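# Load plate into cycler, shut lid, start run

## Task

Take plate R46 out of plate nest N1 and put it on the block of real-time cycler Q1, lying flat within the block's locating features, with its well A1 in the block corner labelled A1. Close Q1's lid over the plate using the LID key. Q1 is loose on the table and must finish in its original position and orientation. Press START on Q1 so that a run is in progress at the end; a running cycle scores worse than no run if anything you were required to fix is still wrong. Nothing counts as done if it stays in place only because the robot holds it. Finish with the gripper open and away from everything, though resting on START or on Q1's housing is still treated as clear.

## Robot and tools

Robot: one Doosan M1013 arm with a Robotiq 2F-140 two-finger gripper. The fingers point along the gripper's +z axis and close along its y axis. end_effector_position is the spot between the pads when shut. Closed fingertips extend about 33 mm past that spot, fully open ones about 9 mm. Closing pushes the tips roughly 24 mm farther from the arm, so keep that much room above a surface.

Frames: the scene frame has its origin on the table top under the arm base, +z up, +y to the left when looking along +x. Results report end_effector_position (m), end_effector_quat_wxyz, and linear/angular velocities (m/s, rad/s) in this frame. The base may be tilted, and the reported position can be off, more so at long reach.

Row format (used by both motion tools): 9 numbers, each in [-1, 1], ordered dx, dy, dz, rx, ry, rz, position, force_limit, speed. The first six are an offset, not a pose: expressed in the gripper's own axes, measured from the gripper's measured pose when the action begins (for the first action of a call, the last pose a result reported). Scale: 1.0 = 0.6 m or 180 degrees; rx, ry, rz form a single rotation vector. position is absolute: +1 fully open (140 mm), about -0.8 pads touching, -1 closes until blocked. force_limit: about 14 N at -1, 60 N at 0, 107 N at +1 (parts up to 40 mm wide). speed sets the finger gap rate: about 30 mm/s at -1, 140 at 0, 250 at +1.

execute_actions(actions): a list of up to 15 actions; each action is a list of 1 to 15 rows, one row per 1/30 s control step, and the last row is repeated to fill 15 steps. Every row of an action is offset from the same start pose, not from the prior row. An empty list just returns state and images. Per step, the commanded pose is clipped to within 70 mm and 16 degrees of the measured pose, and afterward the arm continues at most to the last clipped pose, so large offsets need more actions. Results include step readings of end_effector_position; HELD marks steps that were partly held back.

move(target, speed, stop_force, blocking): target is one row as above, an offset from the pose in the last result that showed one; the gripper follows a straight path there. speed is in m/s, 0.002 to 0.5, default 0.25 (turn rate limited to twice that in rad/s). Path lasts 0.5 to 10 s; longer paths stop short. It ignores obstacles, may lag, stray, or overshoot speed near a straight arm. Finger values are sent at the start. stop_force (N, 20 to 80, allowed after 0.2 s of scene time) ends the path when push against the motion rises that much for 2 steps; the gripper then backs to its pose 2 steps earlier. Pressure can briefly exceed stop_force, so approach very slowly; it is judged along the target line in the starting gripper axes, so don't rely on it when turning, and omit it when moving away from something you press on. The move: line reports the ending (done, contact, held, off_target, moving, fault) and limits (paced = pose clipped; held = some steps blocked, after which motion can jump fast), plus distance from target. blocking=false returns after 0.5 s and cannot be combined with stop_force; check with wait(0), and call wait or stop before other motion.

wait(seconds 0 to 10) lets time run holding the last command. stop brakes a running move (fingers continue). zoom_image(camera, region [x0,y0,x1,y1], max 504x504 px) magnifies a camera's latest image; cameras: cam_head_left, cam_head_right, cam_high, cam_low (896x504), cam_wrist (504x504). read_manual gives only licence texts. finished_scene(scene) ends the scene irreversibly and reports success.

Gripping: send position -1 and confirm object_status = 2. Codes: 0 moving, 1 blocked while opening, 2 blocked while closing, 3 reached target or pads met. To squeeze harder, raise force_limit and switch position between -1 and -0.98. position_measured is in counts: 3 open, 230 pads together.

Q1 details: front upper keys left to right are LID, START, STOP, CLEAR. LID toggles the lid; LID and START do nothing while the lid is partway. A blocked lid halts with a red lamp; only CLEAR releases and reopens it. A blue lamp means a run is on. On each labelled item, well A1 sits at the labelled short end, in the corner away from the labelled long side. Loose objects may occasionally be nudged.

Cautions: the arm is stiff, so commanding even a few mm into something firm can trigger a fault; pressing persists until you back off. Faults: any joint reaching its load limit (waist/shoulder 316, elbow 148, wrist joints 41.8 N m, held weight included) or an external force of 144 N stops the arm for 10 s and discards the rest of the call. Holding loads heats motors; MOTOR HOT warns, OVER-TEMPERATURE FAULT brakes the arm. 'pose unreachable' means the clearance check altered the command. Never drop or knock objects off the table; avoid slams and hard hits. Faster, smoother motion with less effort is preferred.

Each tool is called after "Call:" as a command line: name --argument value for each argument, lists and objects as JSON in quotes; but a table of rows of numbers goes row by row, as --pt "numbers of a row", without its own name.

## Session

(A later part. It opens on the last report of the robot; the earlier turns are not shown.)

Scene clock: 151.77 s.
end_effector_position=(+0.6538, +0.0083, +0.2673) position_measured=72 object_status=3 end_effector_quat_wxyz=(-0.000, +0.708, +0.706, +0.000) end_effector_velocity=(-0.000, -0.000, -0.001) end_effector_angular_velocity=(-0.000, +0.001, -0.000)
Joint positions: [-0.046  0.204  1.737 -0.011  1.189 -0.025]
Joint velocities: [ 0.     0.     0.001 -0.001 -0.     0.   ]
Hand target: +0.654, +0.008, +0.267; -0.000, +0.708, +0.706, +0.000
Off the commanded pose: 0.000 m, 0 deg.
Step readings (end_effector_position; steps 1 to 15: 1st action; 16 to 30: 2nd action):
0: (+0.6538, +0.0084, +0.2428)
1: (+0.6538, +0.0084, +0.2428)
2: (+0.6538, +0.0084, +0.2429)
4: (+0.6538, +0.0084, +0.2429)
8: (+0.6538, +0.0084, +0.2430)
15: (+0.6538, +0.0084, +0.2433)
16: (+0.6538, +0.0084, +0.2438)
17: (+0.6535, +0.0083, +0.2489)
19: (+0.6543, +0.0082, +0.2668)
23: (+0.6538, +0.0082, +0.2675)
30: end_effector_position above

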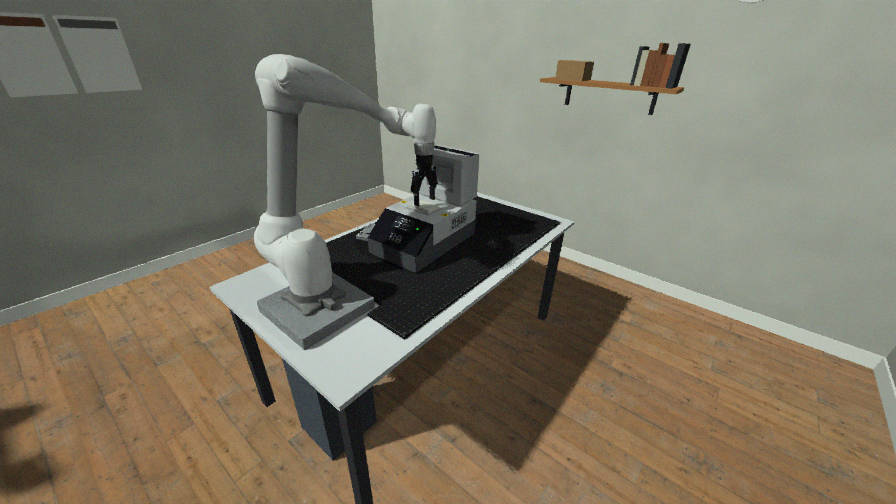

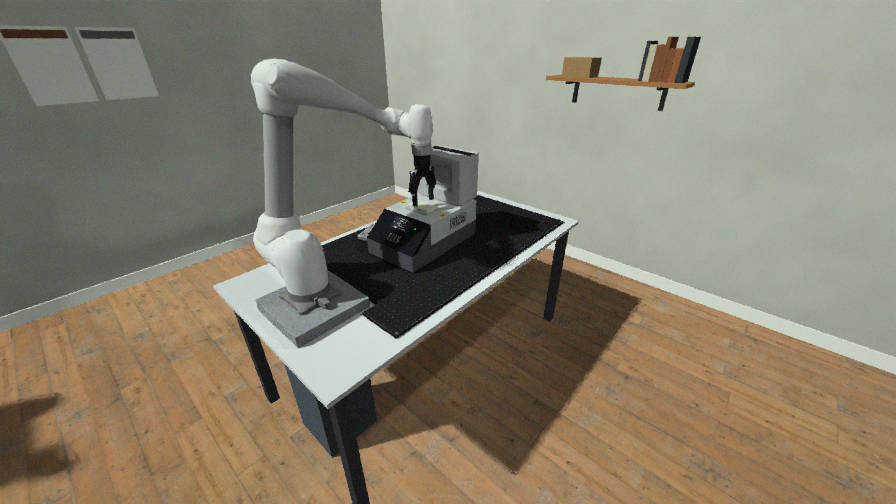

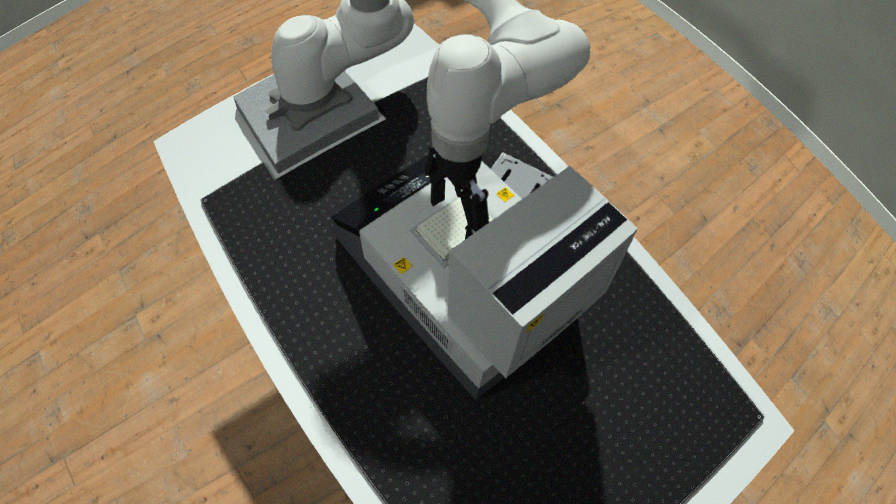

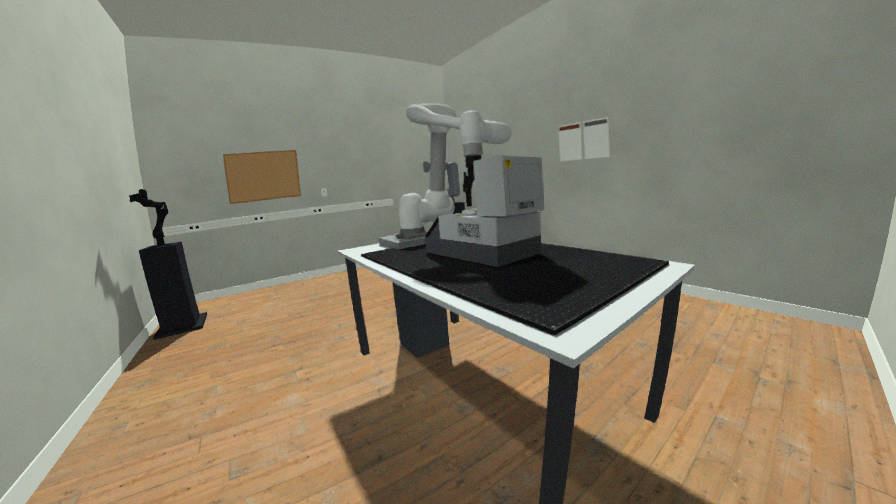

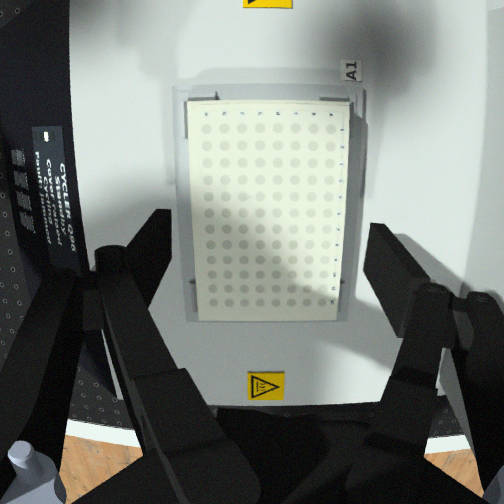

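Call:
move --target '[0.039,-0.44,-0.07,-0.1436,0.1436,0.485,0.45,0,0.5]' --speed 0.3

Scene clock: 155.27 s.
end_effector_position=(+0.3899, +0.0326, +0.3098) position_measured=72 object_status=3 end_effector_quat_wxyz=(+0.000, +0.959, -0.001, +0.284) end_effector_velocity=(+0.000, +0.000, -0.001) end_effector_angular_velocity=(+0.000, +0.003, -0.002)
Joint positions: [ 0.008 -0.581  2.386 -0.035  0.75   1.612]
Joint velocities: [ 0.002  0.003 -0.    -0.002  0.     0.005]
Hand target: +0.390, +0.033, +0.310; +0.000, +0.959, -0.001, +0.284
Off the commanded pose: 0.001 m, 0 deg.
move: done

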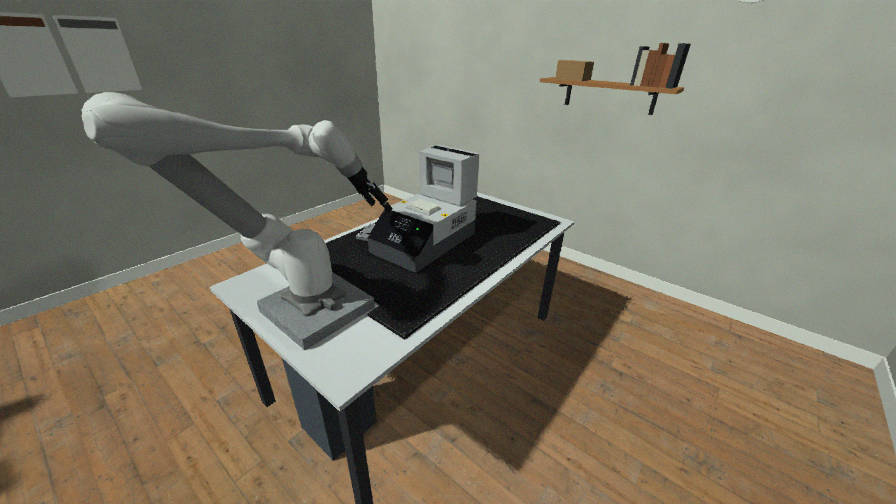

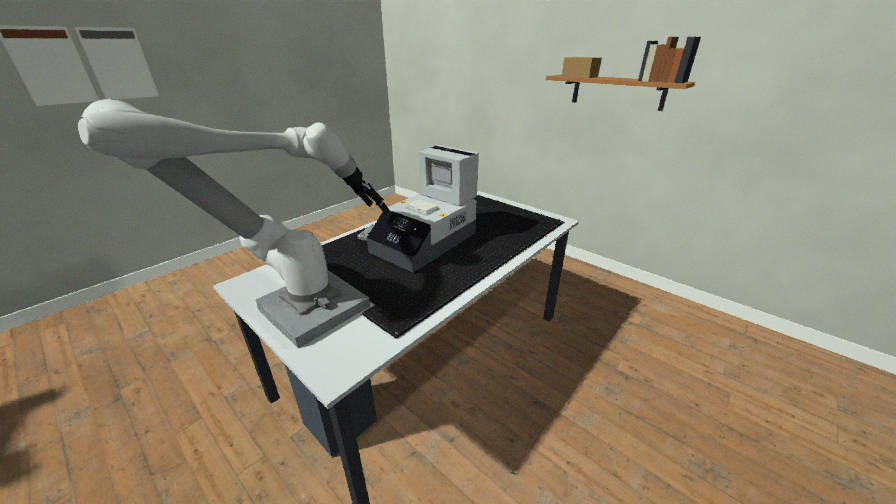

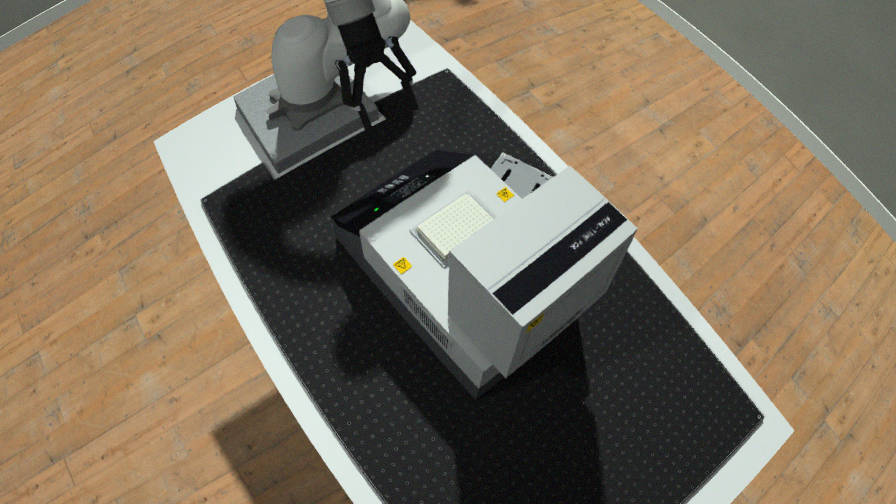

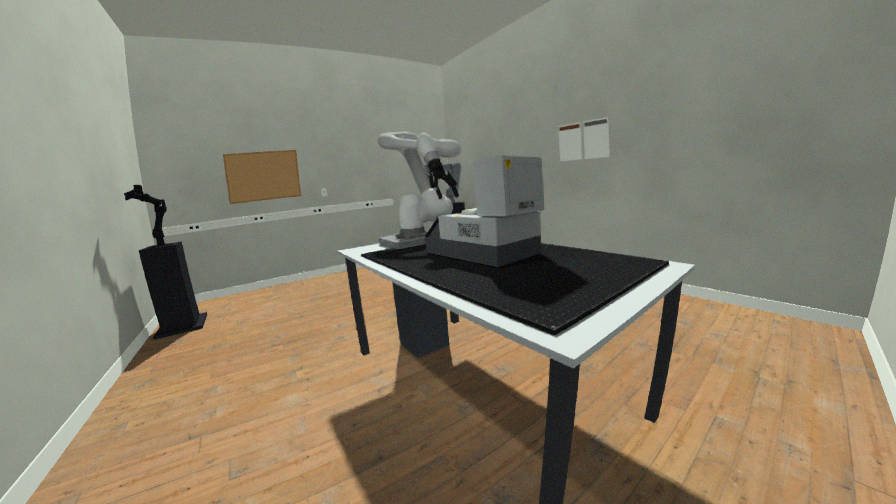

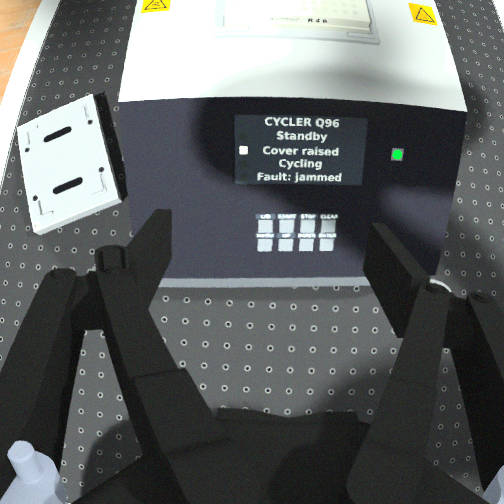

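Call:
move --target '[-0.1,0.0013,0.2305,0,0,0,-1,0,0.5]' --speed 0.2

Call:
execute_actions --actions '[[[0,0,0.0092,0,0,0,-1,0,0.5]],[[0,0,-0.03,0,0,0,-1,0,0.5]]]'

Call:
wait --seconds 4.5

Scene clock: 156.73 s.
end_effector_position=(+0.4146, +0.0322, +0.1613) position_measured=233 object_status=3 end_effector_quat_wxyz=(-0.000, +0.959, -0.001, +0.284) end_effector_velocity=(+0.000, -0.000, -0.000) end_effector_angular_velocity=(+0.000, -0.000, -0.001)
Joint positions: [-0.005 -0.351  2.58  -0.05   0.325  1.623]
Joint velocities: [-0.     0.     0.    -0.001 -0.001  0.002]
Hand target: +0.415, +0.032, +0.161; -0.000, +0.959, -0.001, +0.284
Off the commanded pose: 0.000 m, 0 deg.
move: done

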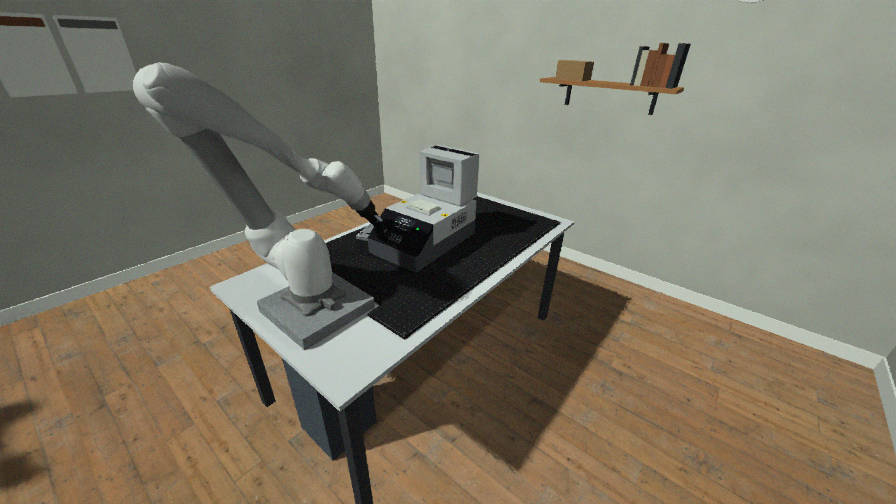

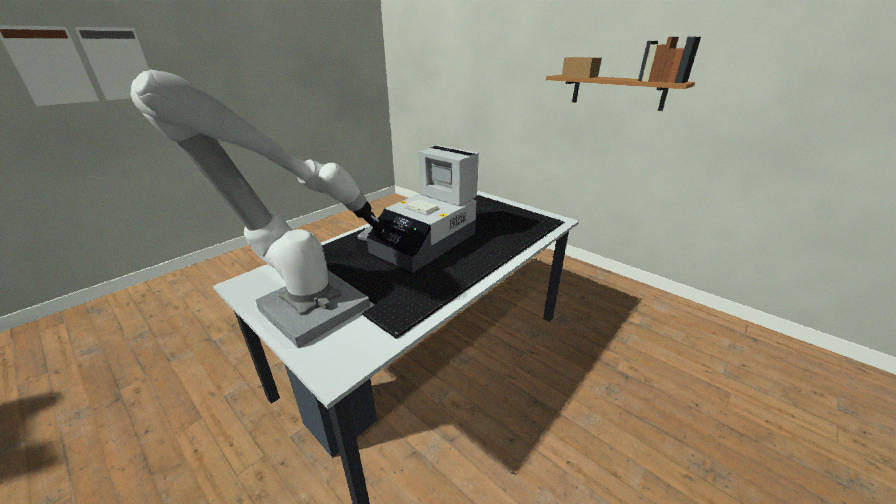

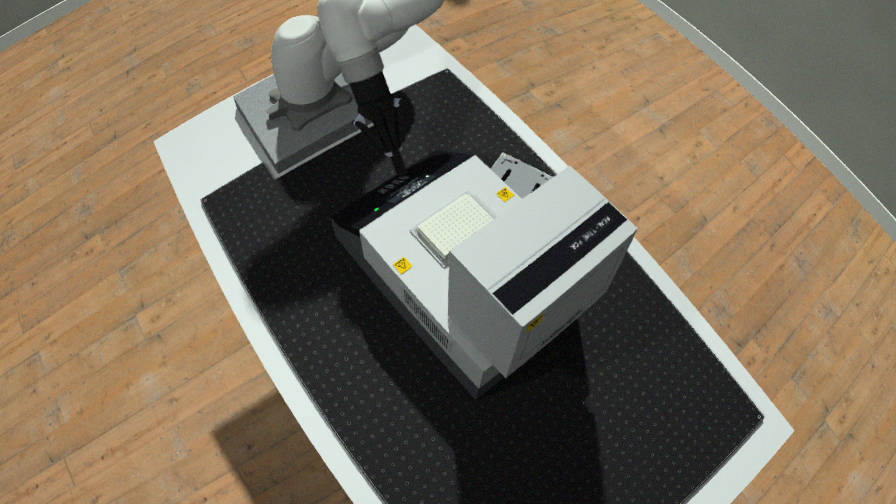

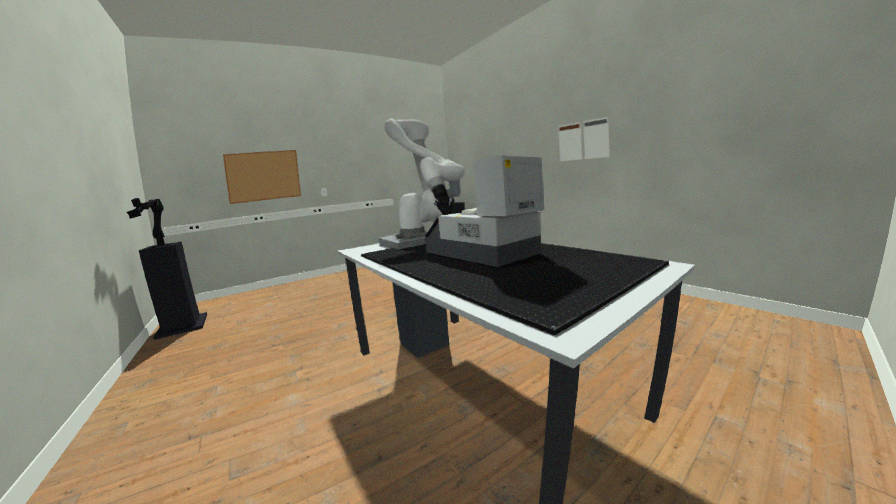

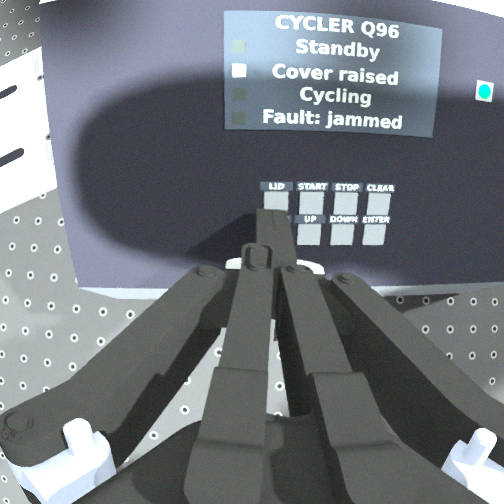

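Scene clock: 157.73 s.
end_effector_position=(+0.4078, +0.0322, +0.1717) position_measured=233 object_status=3 end_effector_quat_wxyz=(-0.000, +0.959, -0.001, +0.284) end_effector_velocity=(-0.001, +0.000, -0.001) end_effector_angular_velocity=(+0.000, +0.001, -0.000)
Joint positions: [-0.004 -0.386  2.574 -0.046  0.366  1.62 ]
Joint velocities: [ 0.     0.     0.001  0.     0.    -0.   ]
Hand target: +0.408, +0.032, +0.172; -0.000, +0.959, -0.001, +0.284
Off the commanded pose: 0.000 m, 0 deg.
Step readings (end_effector_position; steps 1 to 15: 1st action; 16 to 30: 2nd action):
0: (+0.4146, +0.0322, +0.1613)
1: (+0.4146, +0.0322, +0.1611)
2: (+0.4155, +0.0322, +0.1596)
4: (+0.4174, +0.0322, +0.1568)
8: (+0.4175, +0.0322, +0.1567)
15: (+0.4175, +0.0322, +0.1567)
16: (+0.4175, +0.0322, +0.1567)
17: (+0.4162, +0.0321, +0.1577)
19: (+0.4108, +0.0322, +0.1661)
23: (+0.4077, +0.0322, +0.1716)
30: end_effector_position above

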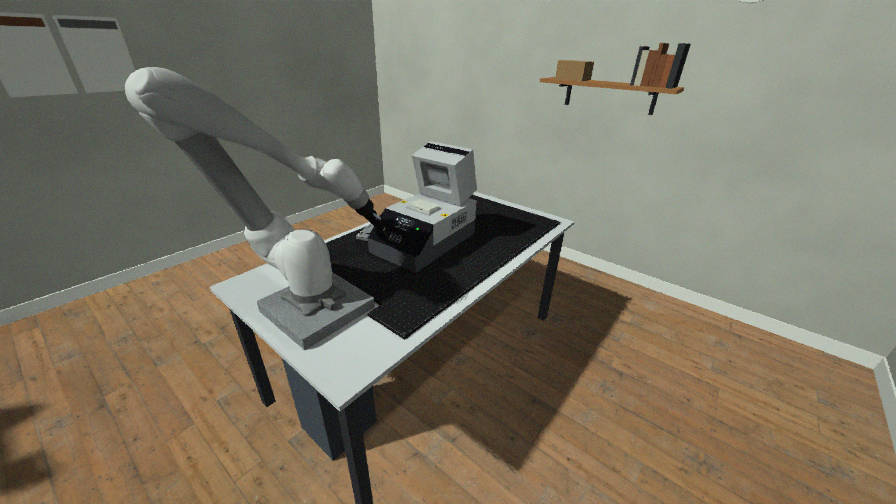

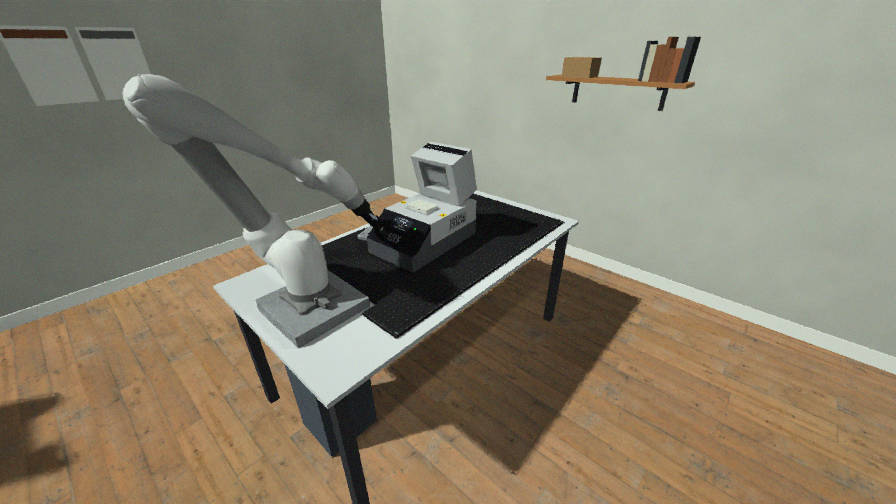

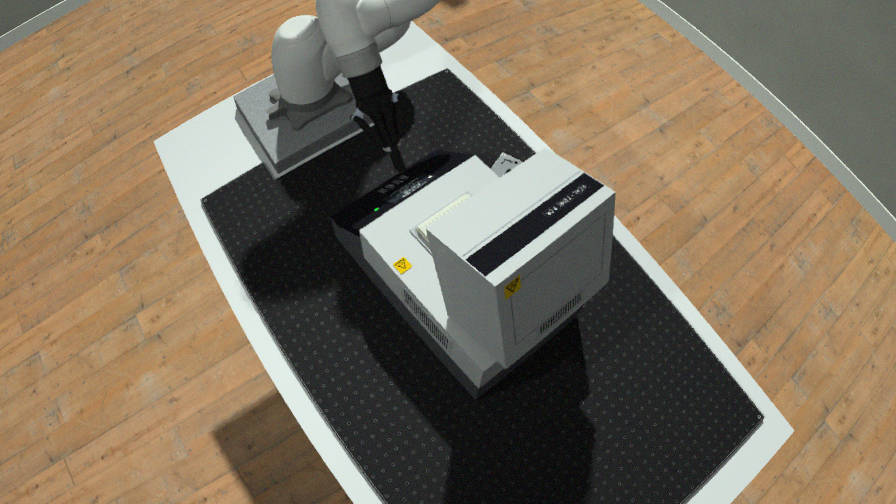

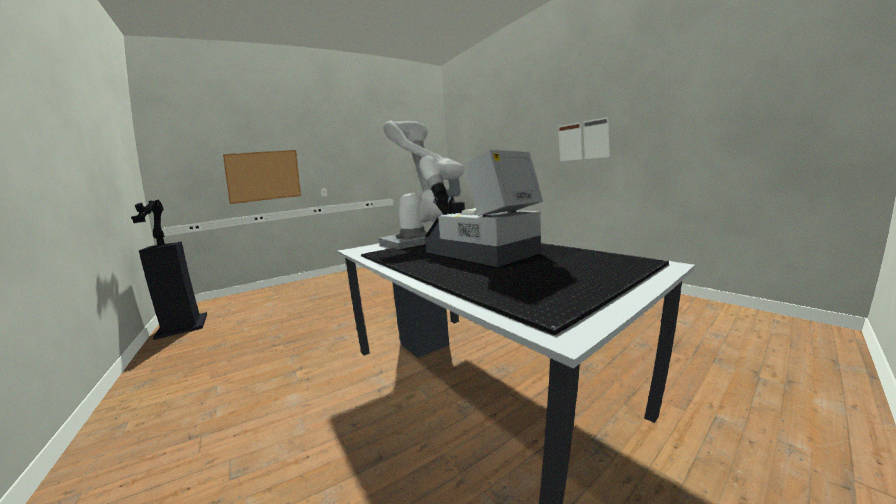

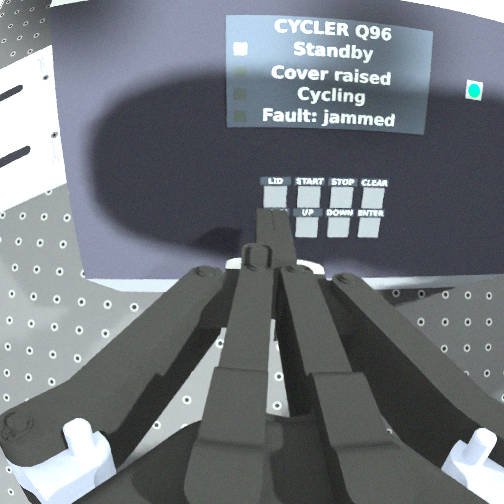

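Scene clock: 162.23 s.
end_effector_position=(+0.4078, +0.0322, +0.1717) position_measured=233 object_status=3 end_effector_quat_wxyz=(-0.000, +0.959, -0.001, +0.284) end_effector_velocity=(+0.000, -0.000, +0.001) end_effector_angular_velocity=(-0.001, -0.001, +0.001)
Joint positions: [-0.004 -0.386  2.574 -0.046  0.366  1.62 ]
Joint velocities: [-0.    -0.001 -0.001 -0.001  0.    -0.   ]
Hand target: +0.408, +0.032, +0.172; -0.000, +0.959, -0.001, +0.284
Off the commanded pose: 0.000 m, 0 deg.
wait: 4.50 s; at rest by 0.17 s

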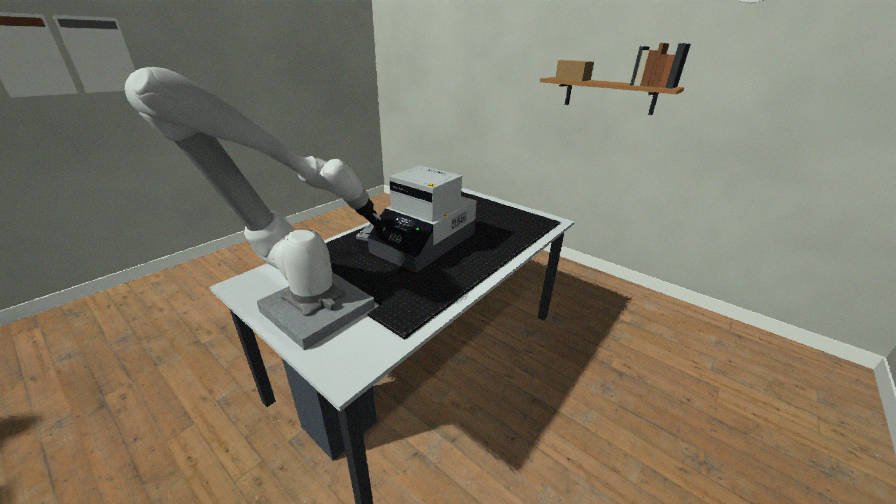

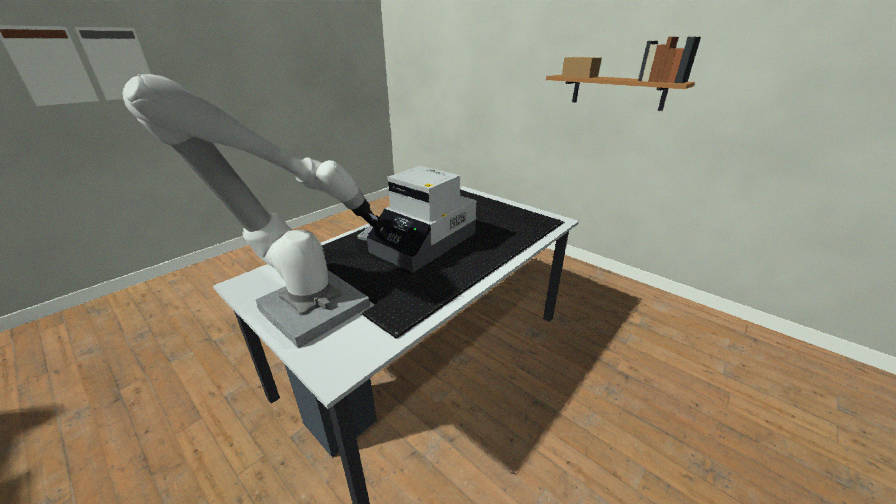

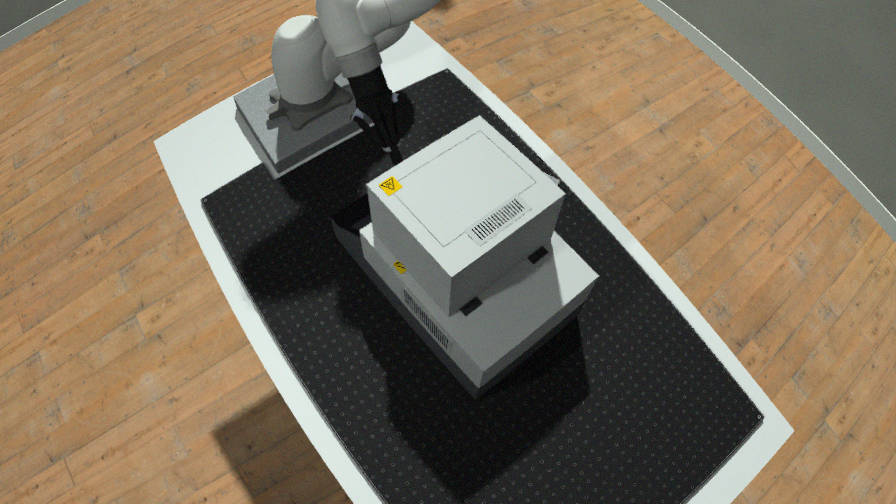

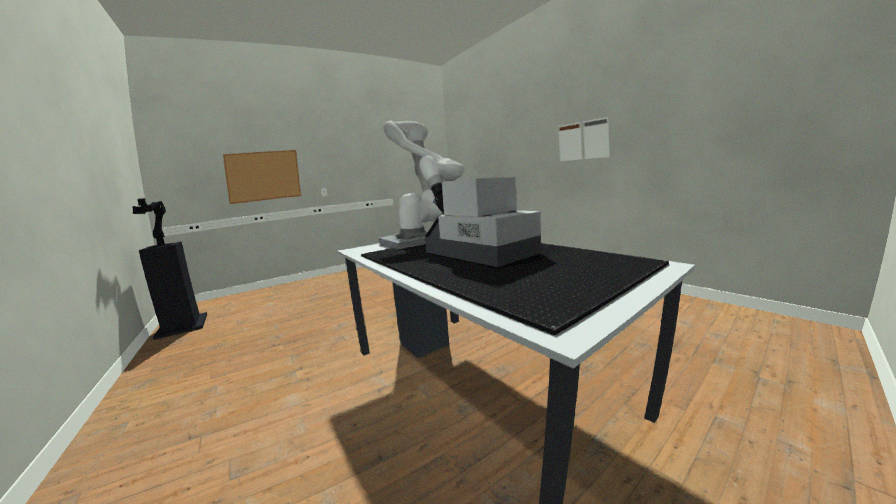

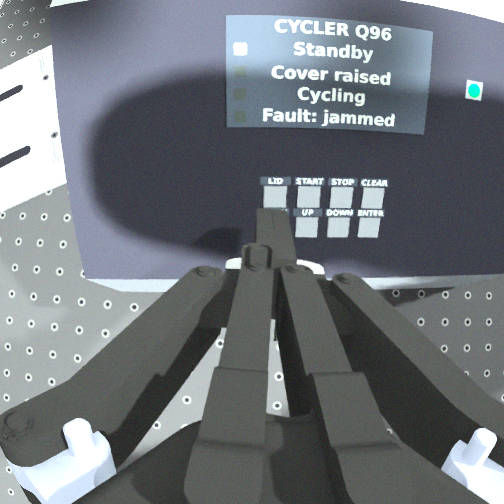

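Call:
move --target '[0,0.0338,0.021,0,0,0,-1,0,0.5]' --speed 0.1

Call:
execute_actions --actions '[[[0,0,0.0098,0,0,0,-1,0,0.5]],[[0,0,-0.009,0,0,0,-1,0,0.5]]]'

Scene clock: 163.13 s.
end_effector_position=(+0.4146, +0.0118, +0.1611) position_measured=233 object_status=3 end_effector_quat_wxyz=(+0.000, +0.959, -0.001, +0.284) end_effector_velocity=(+0.000, +0.001, -0.000) end_effector_angular_velocity=(+0.002, +0.000, +0.002)
Joint positions: [-0.093 -0.357  2.583  0.101  0.33   1.406]
Joint velocities: [-0.001  0.     0.     0.009  0.    -0.01 ]
Hand target: +0.415, +0.012, +0.161; +0.000, +0.959, -0.001, +0.284
Off the commanded pose: 0.000 m, 0 deg.
move: done

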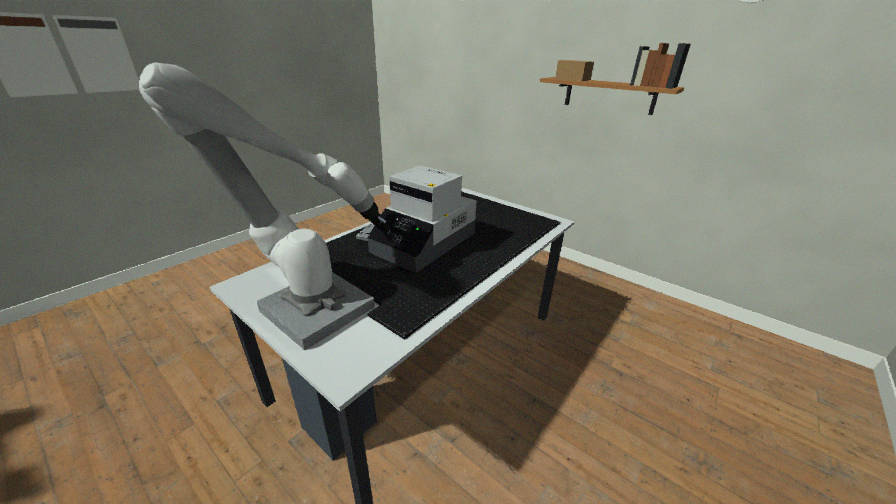

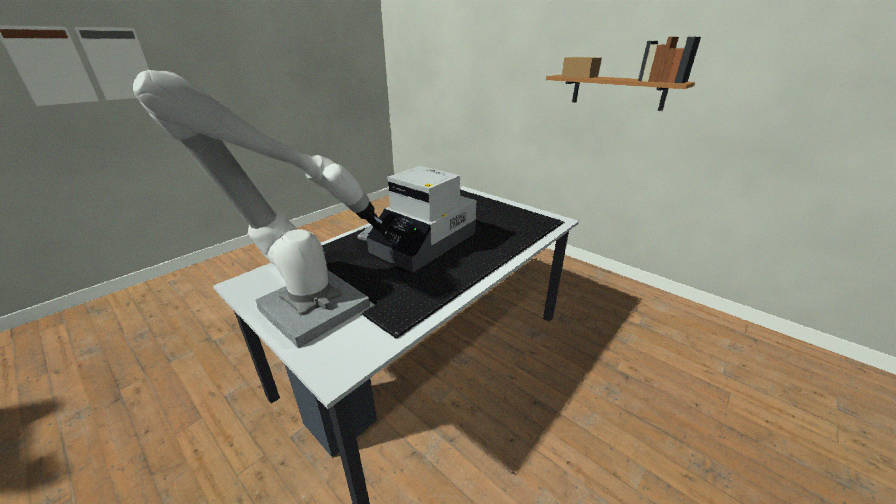

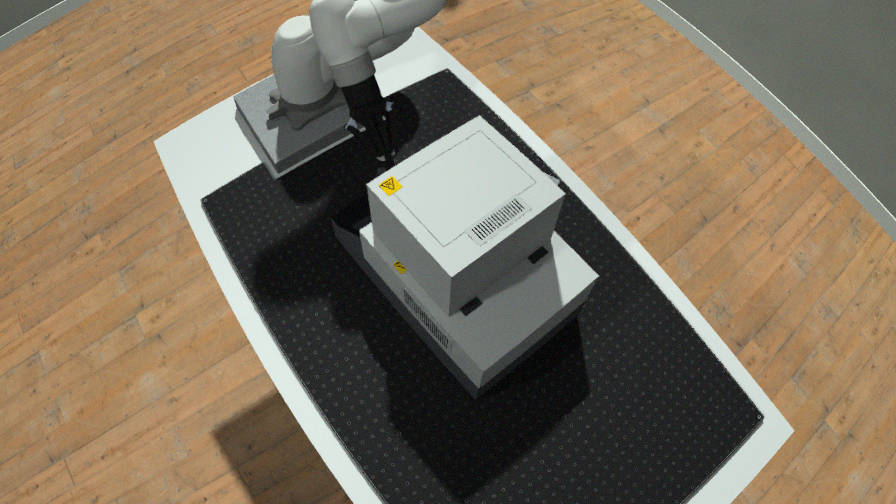

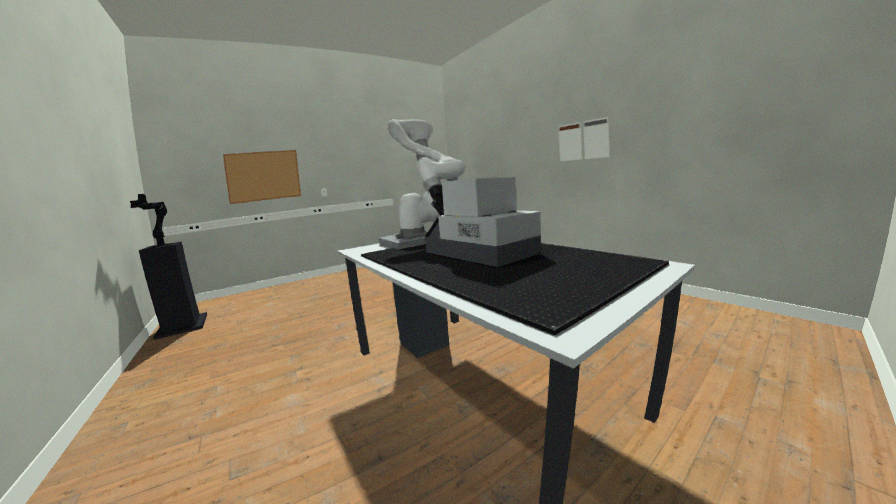

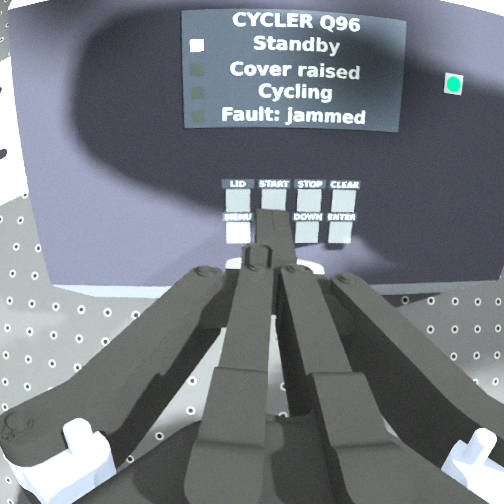

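Scene clock: 164.13 s.
end_effector_position=(+0.4148, +0.0118, +0.1607) position_measured=233 object_status=3 end_effector_quat_wxyz=(+0.000, +0.959, -0.001, +0.284) end_effector_velocity=(-0.001, +0.000, -0.001) end_effector_angular_velocity=(+0.001, +0.001, -0.001)
Joint positions: [-0.093 -0.355  2.583  0.102  0.329  1.406]
Joint velocities: [ 0.001 -0.001  0.001  0.001  0.     0.001]
Hand target: +0.415, +0.012, +0.161; +0.000, +0.959, -0.001, +0.284
Off the commanded pose: 0.000 m, 0 deg.
Step readings (end_effector_position; steps 1 to 15: 1st action; 16 to 30: 2nd action):
0: (+0.4146, +0.0118, +0.1611)
1: (+0.4146, +0.0118, +0.1610)
2: (+0.4157, +0.0118, +0.1597)
4: (+0.4175, +0.0117, +0.1563)
8: (+0.4177, +0.0118, +0.1562)
15: (+0.4177, +0.0118, +0.1562)
16: (+0.4177, +0.0118, +0.1562)
17: (+0.4164, +0.0119, +0.1572)
19: (+0.4147, +0.0120, +0.1602)
23: (+0.4148, +0.0119, +0.1606)
30: end_effector_position above

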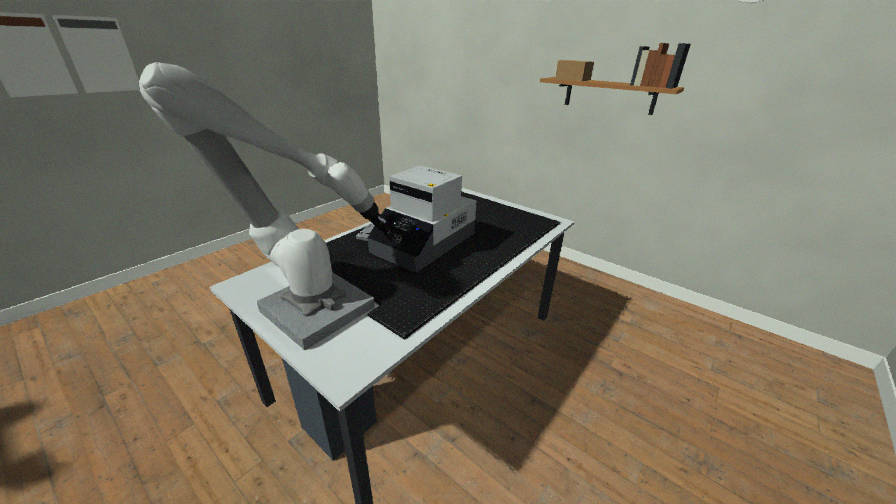

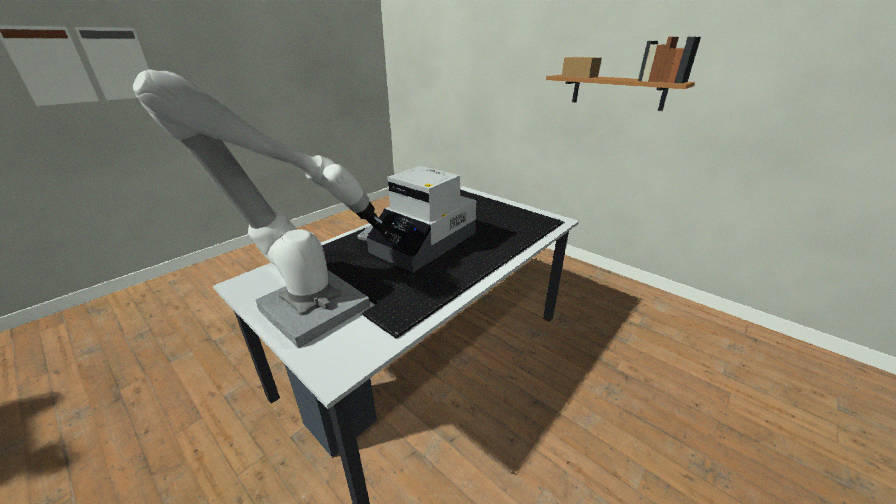

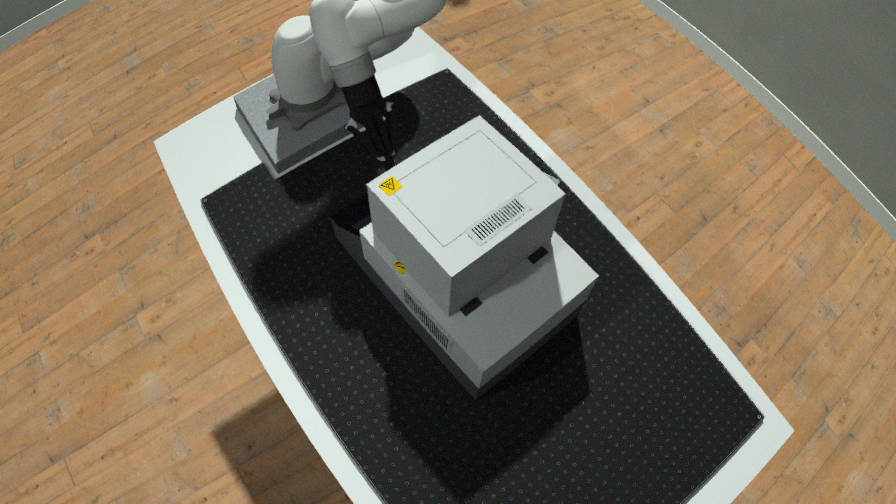

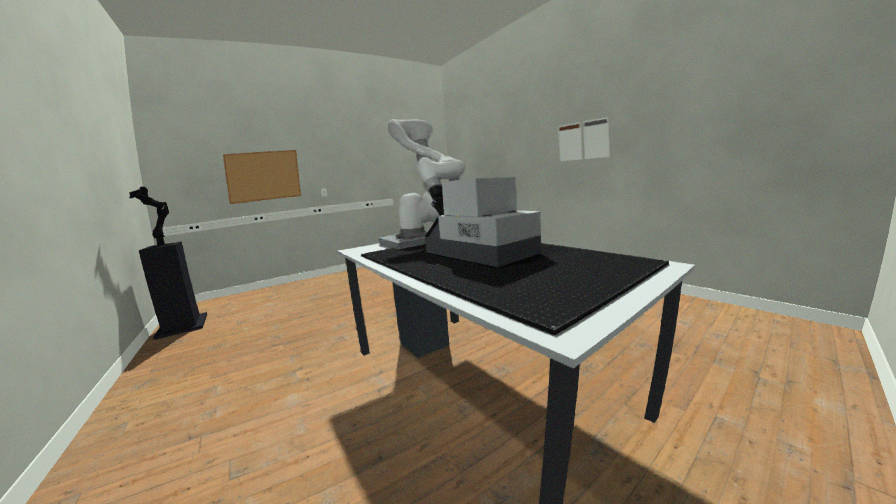

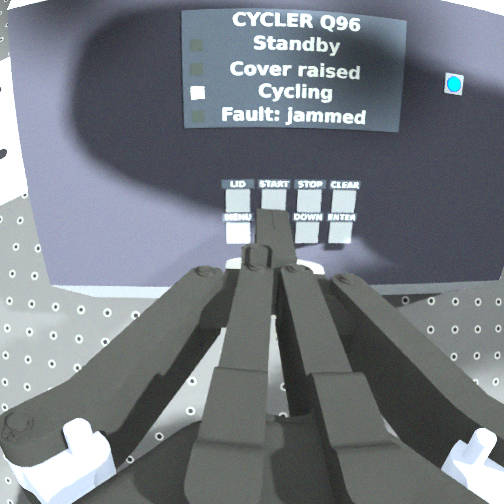

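Cycling, lamp blue. Move clear and finish.

Call:
execute_actions --actions '[[[0,0,-0.06,0,0,0,-1,0,0.5]]]'

Call:
finished_scene --scene 1

Scene clock: 164.77 s.
end_effector_position=(+0.3953, +0.0118, +0.1909) position_measured=233 object_status=3 end_effector_quat_wxyz=(+0.000, +0.959, -0.001, +0.284) end_effector_velocity=(+0.000, +0.000, +0.001) end_effector_angular_velocity=(-0.001, -0.000, +0.002)
Joint positions: [-0.099 -0.455  2.565  0.083  0.447  1.422]
Joint velocities: [ 0.001 -0.001 -0.001 -0.001  0.001  0.   ]
Hand target: +0.395, +0.012, +0.191; +0.000, +0.959, -0.001, +0.284
Off the commanded pose: 0.000 m, 0 deg.
Step readings (end_effector_position):
0: (+0.4148, +0.0118, +0.1607)
1: (+0.4147, +0.0118, +0.1609)
2: (+0.4137, +0.0118, +0.1623)
4: (+0.4076, +0.0119, +0.1722)
8: (+0.3959, +0.0118, +0.1903)
15: end_effector_position above

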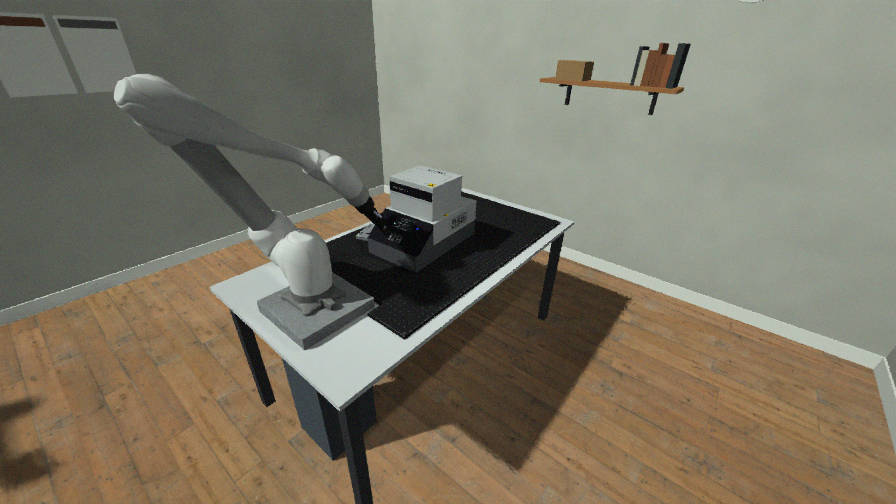

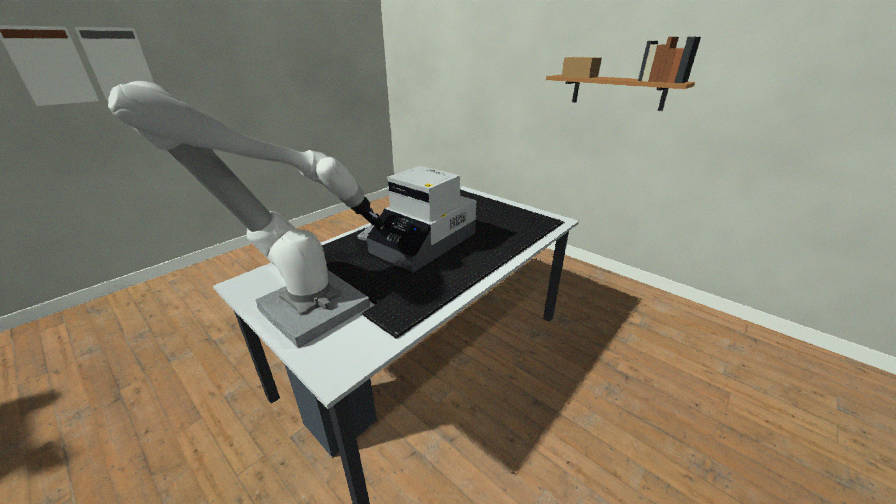

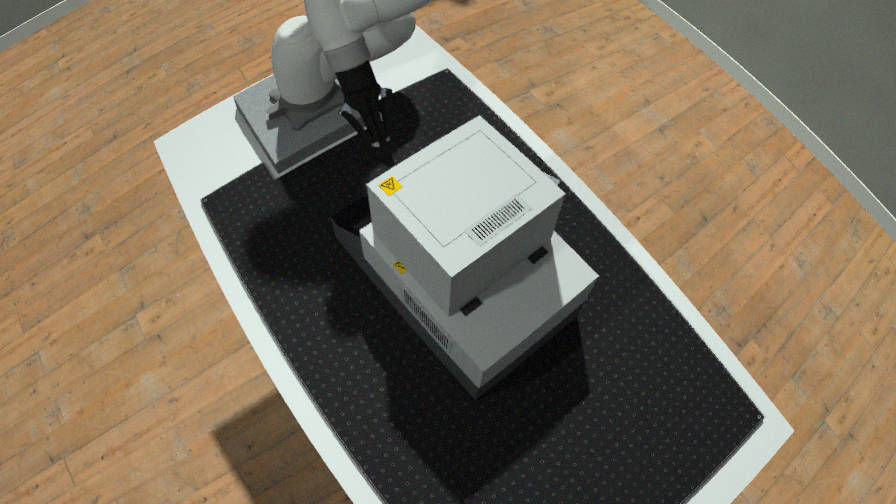

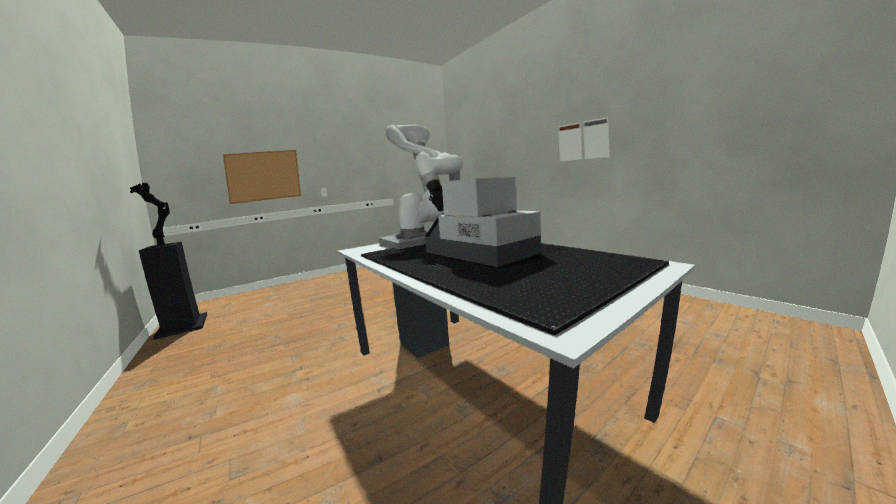

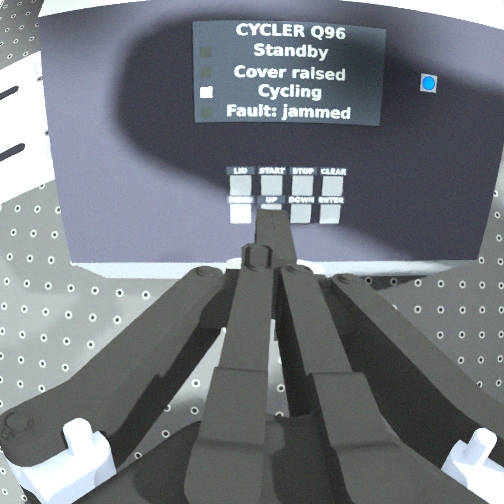

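The scene is finished: the task was done.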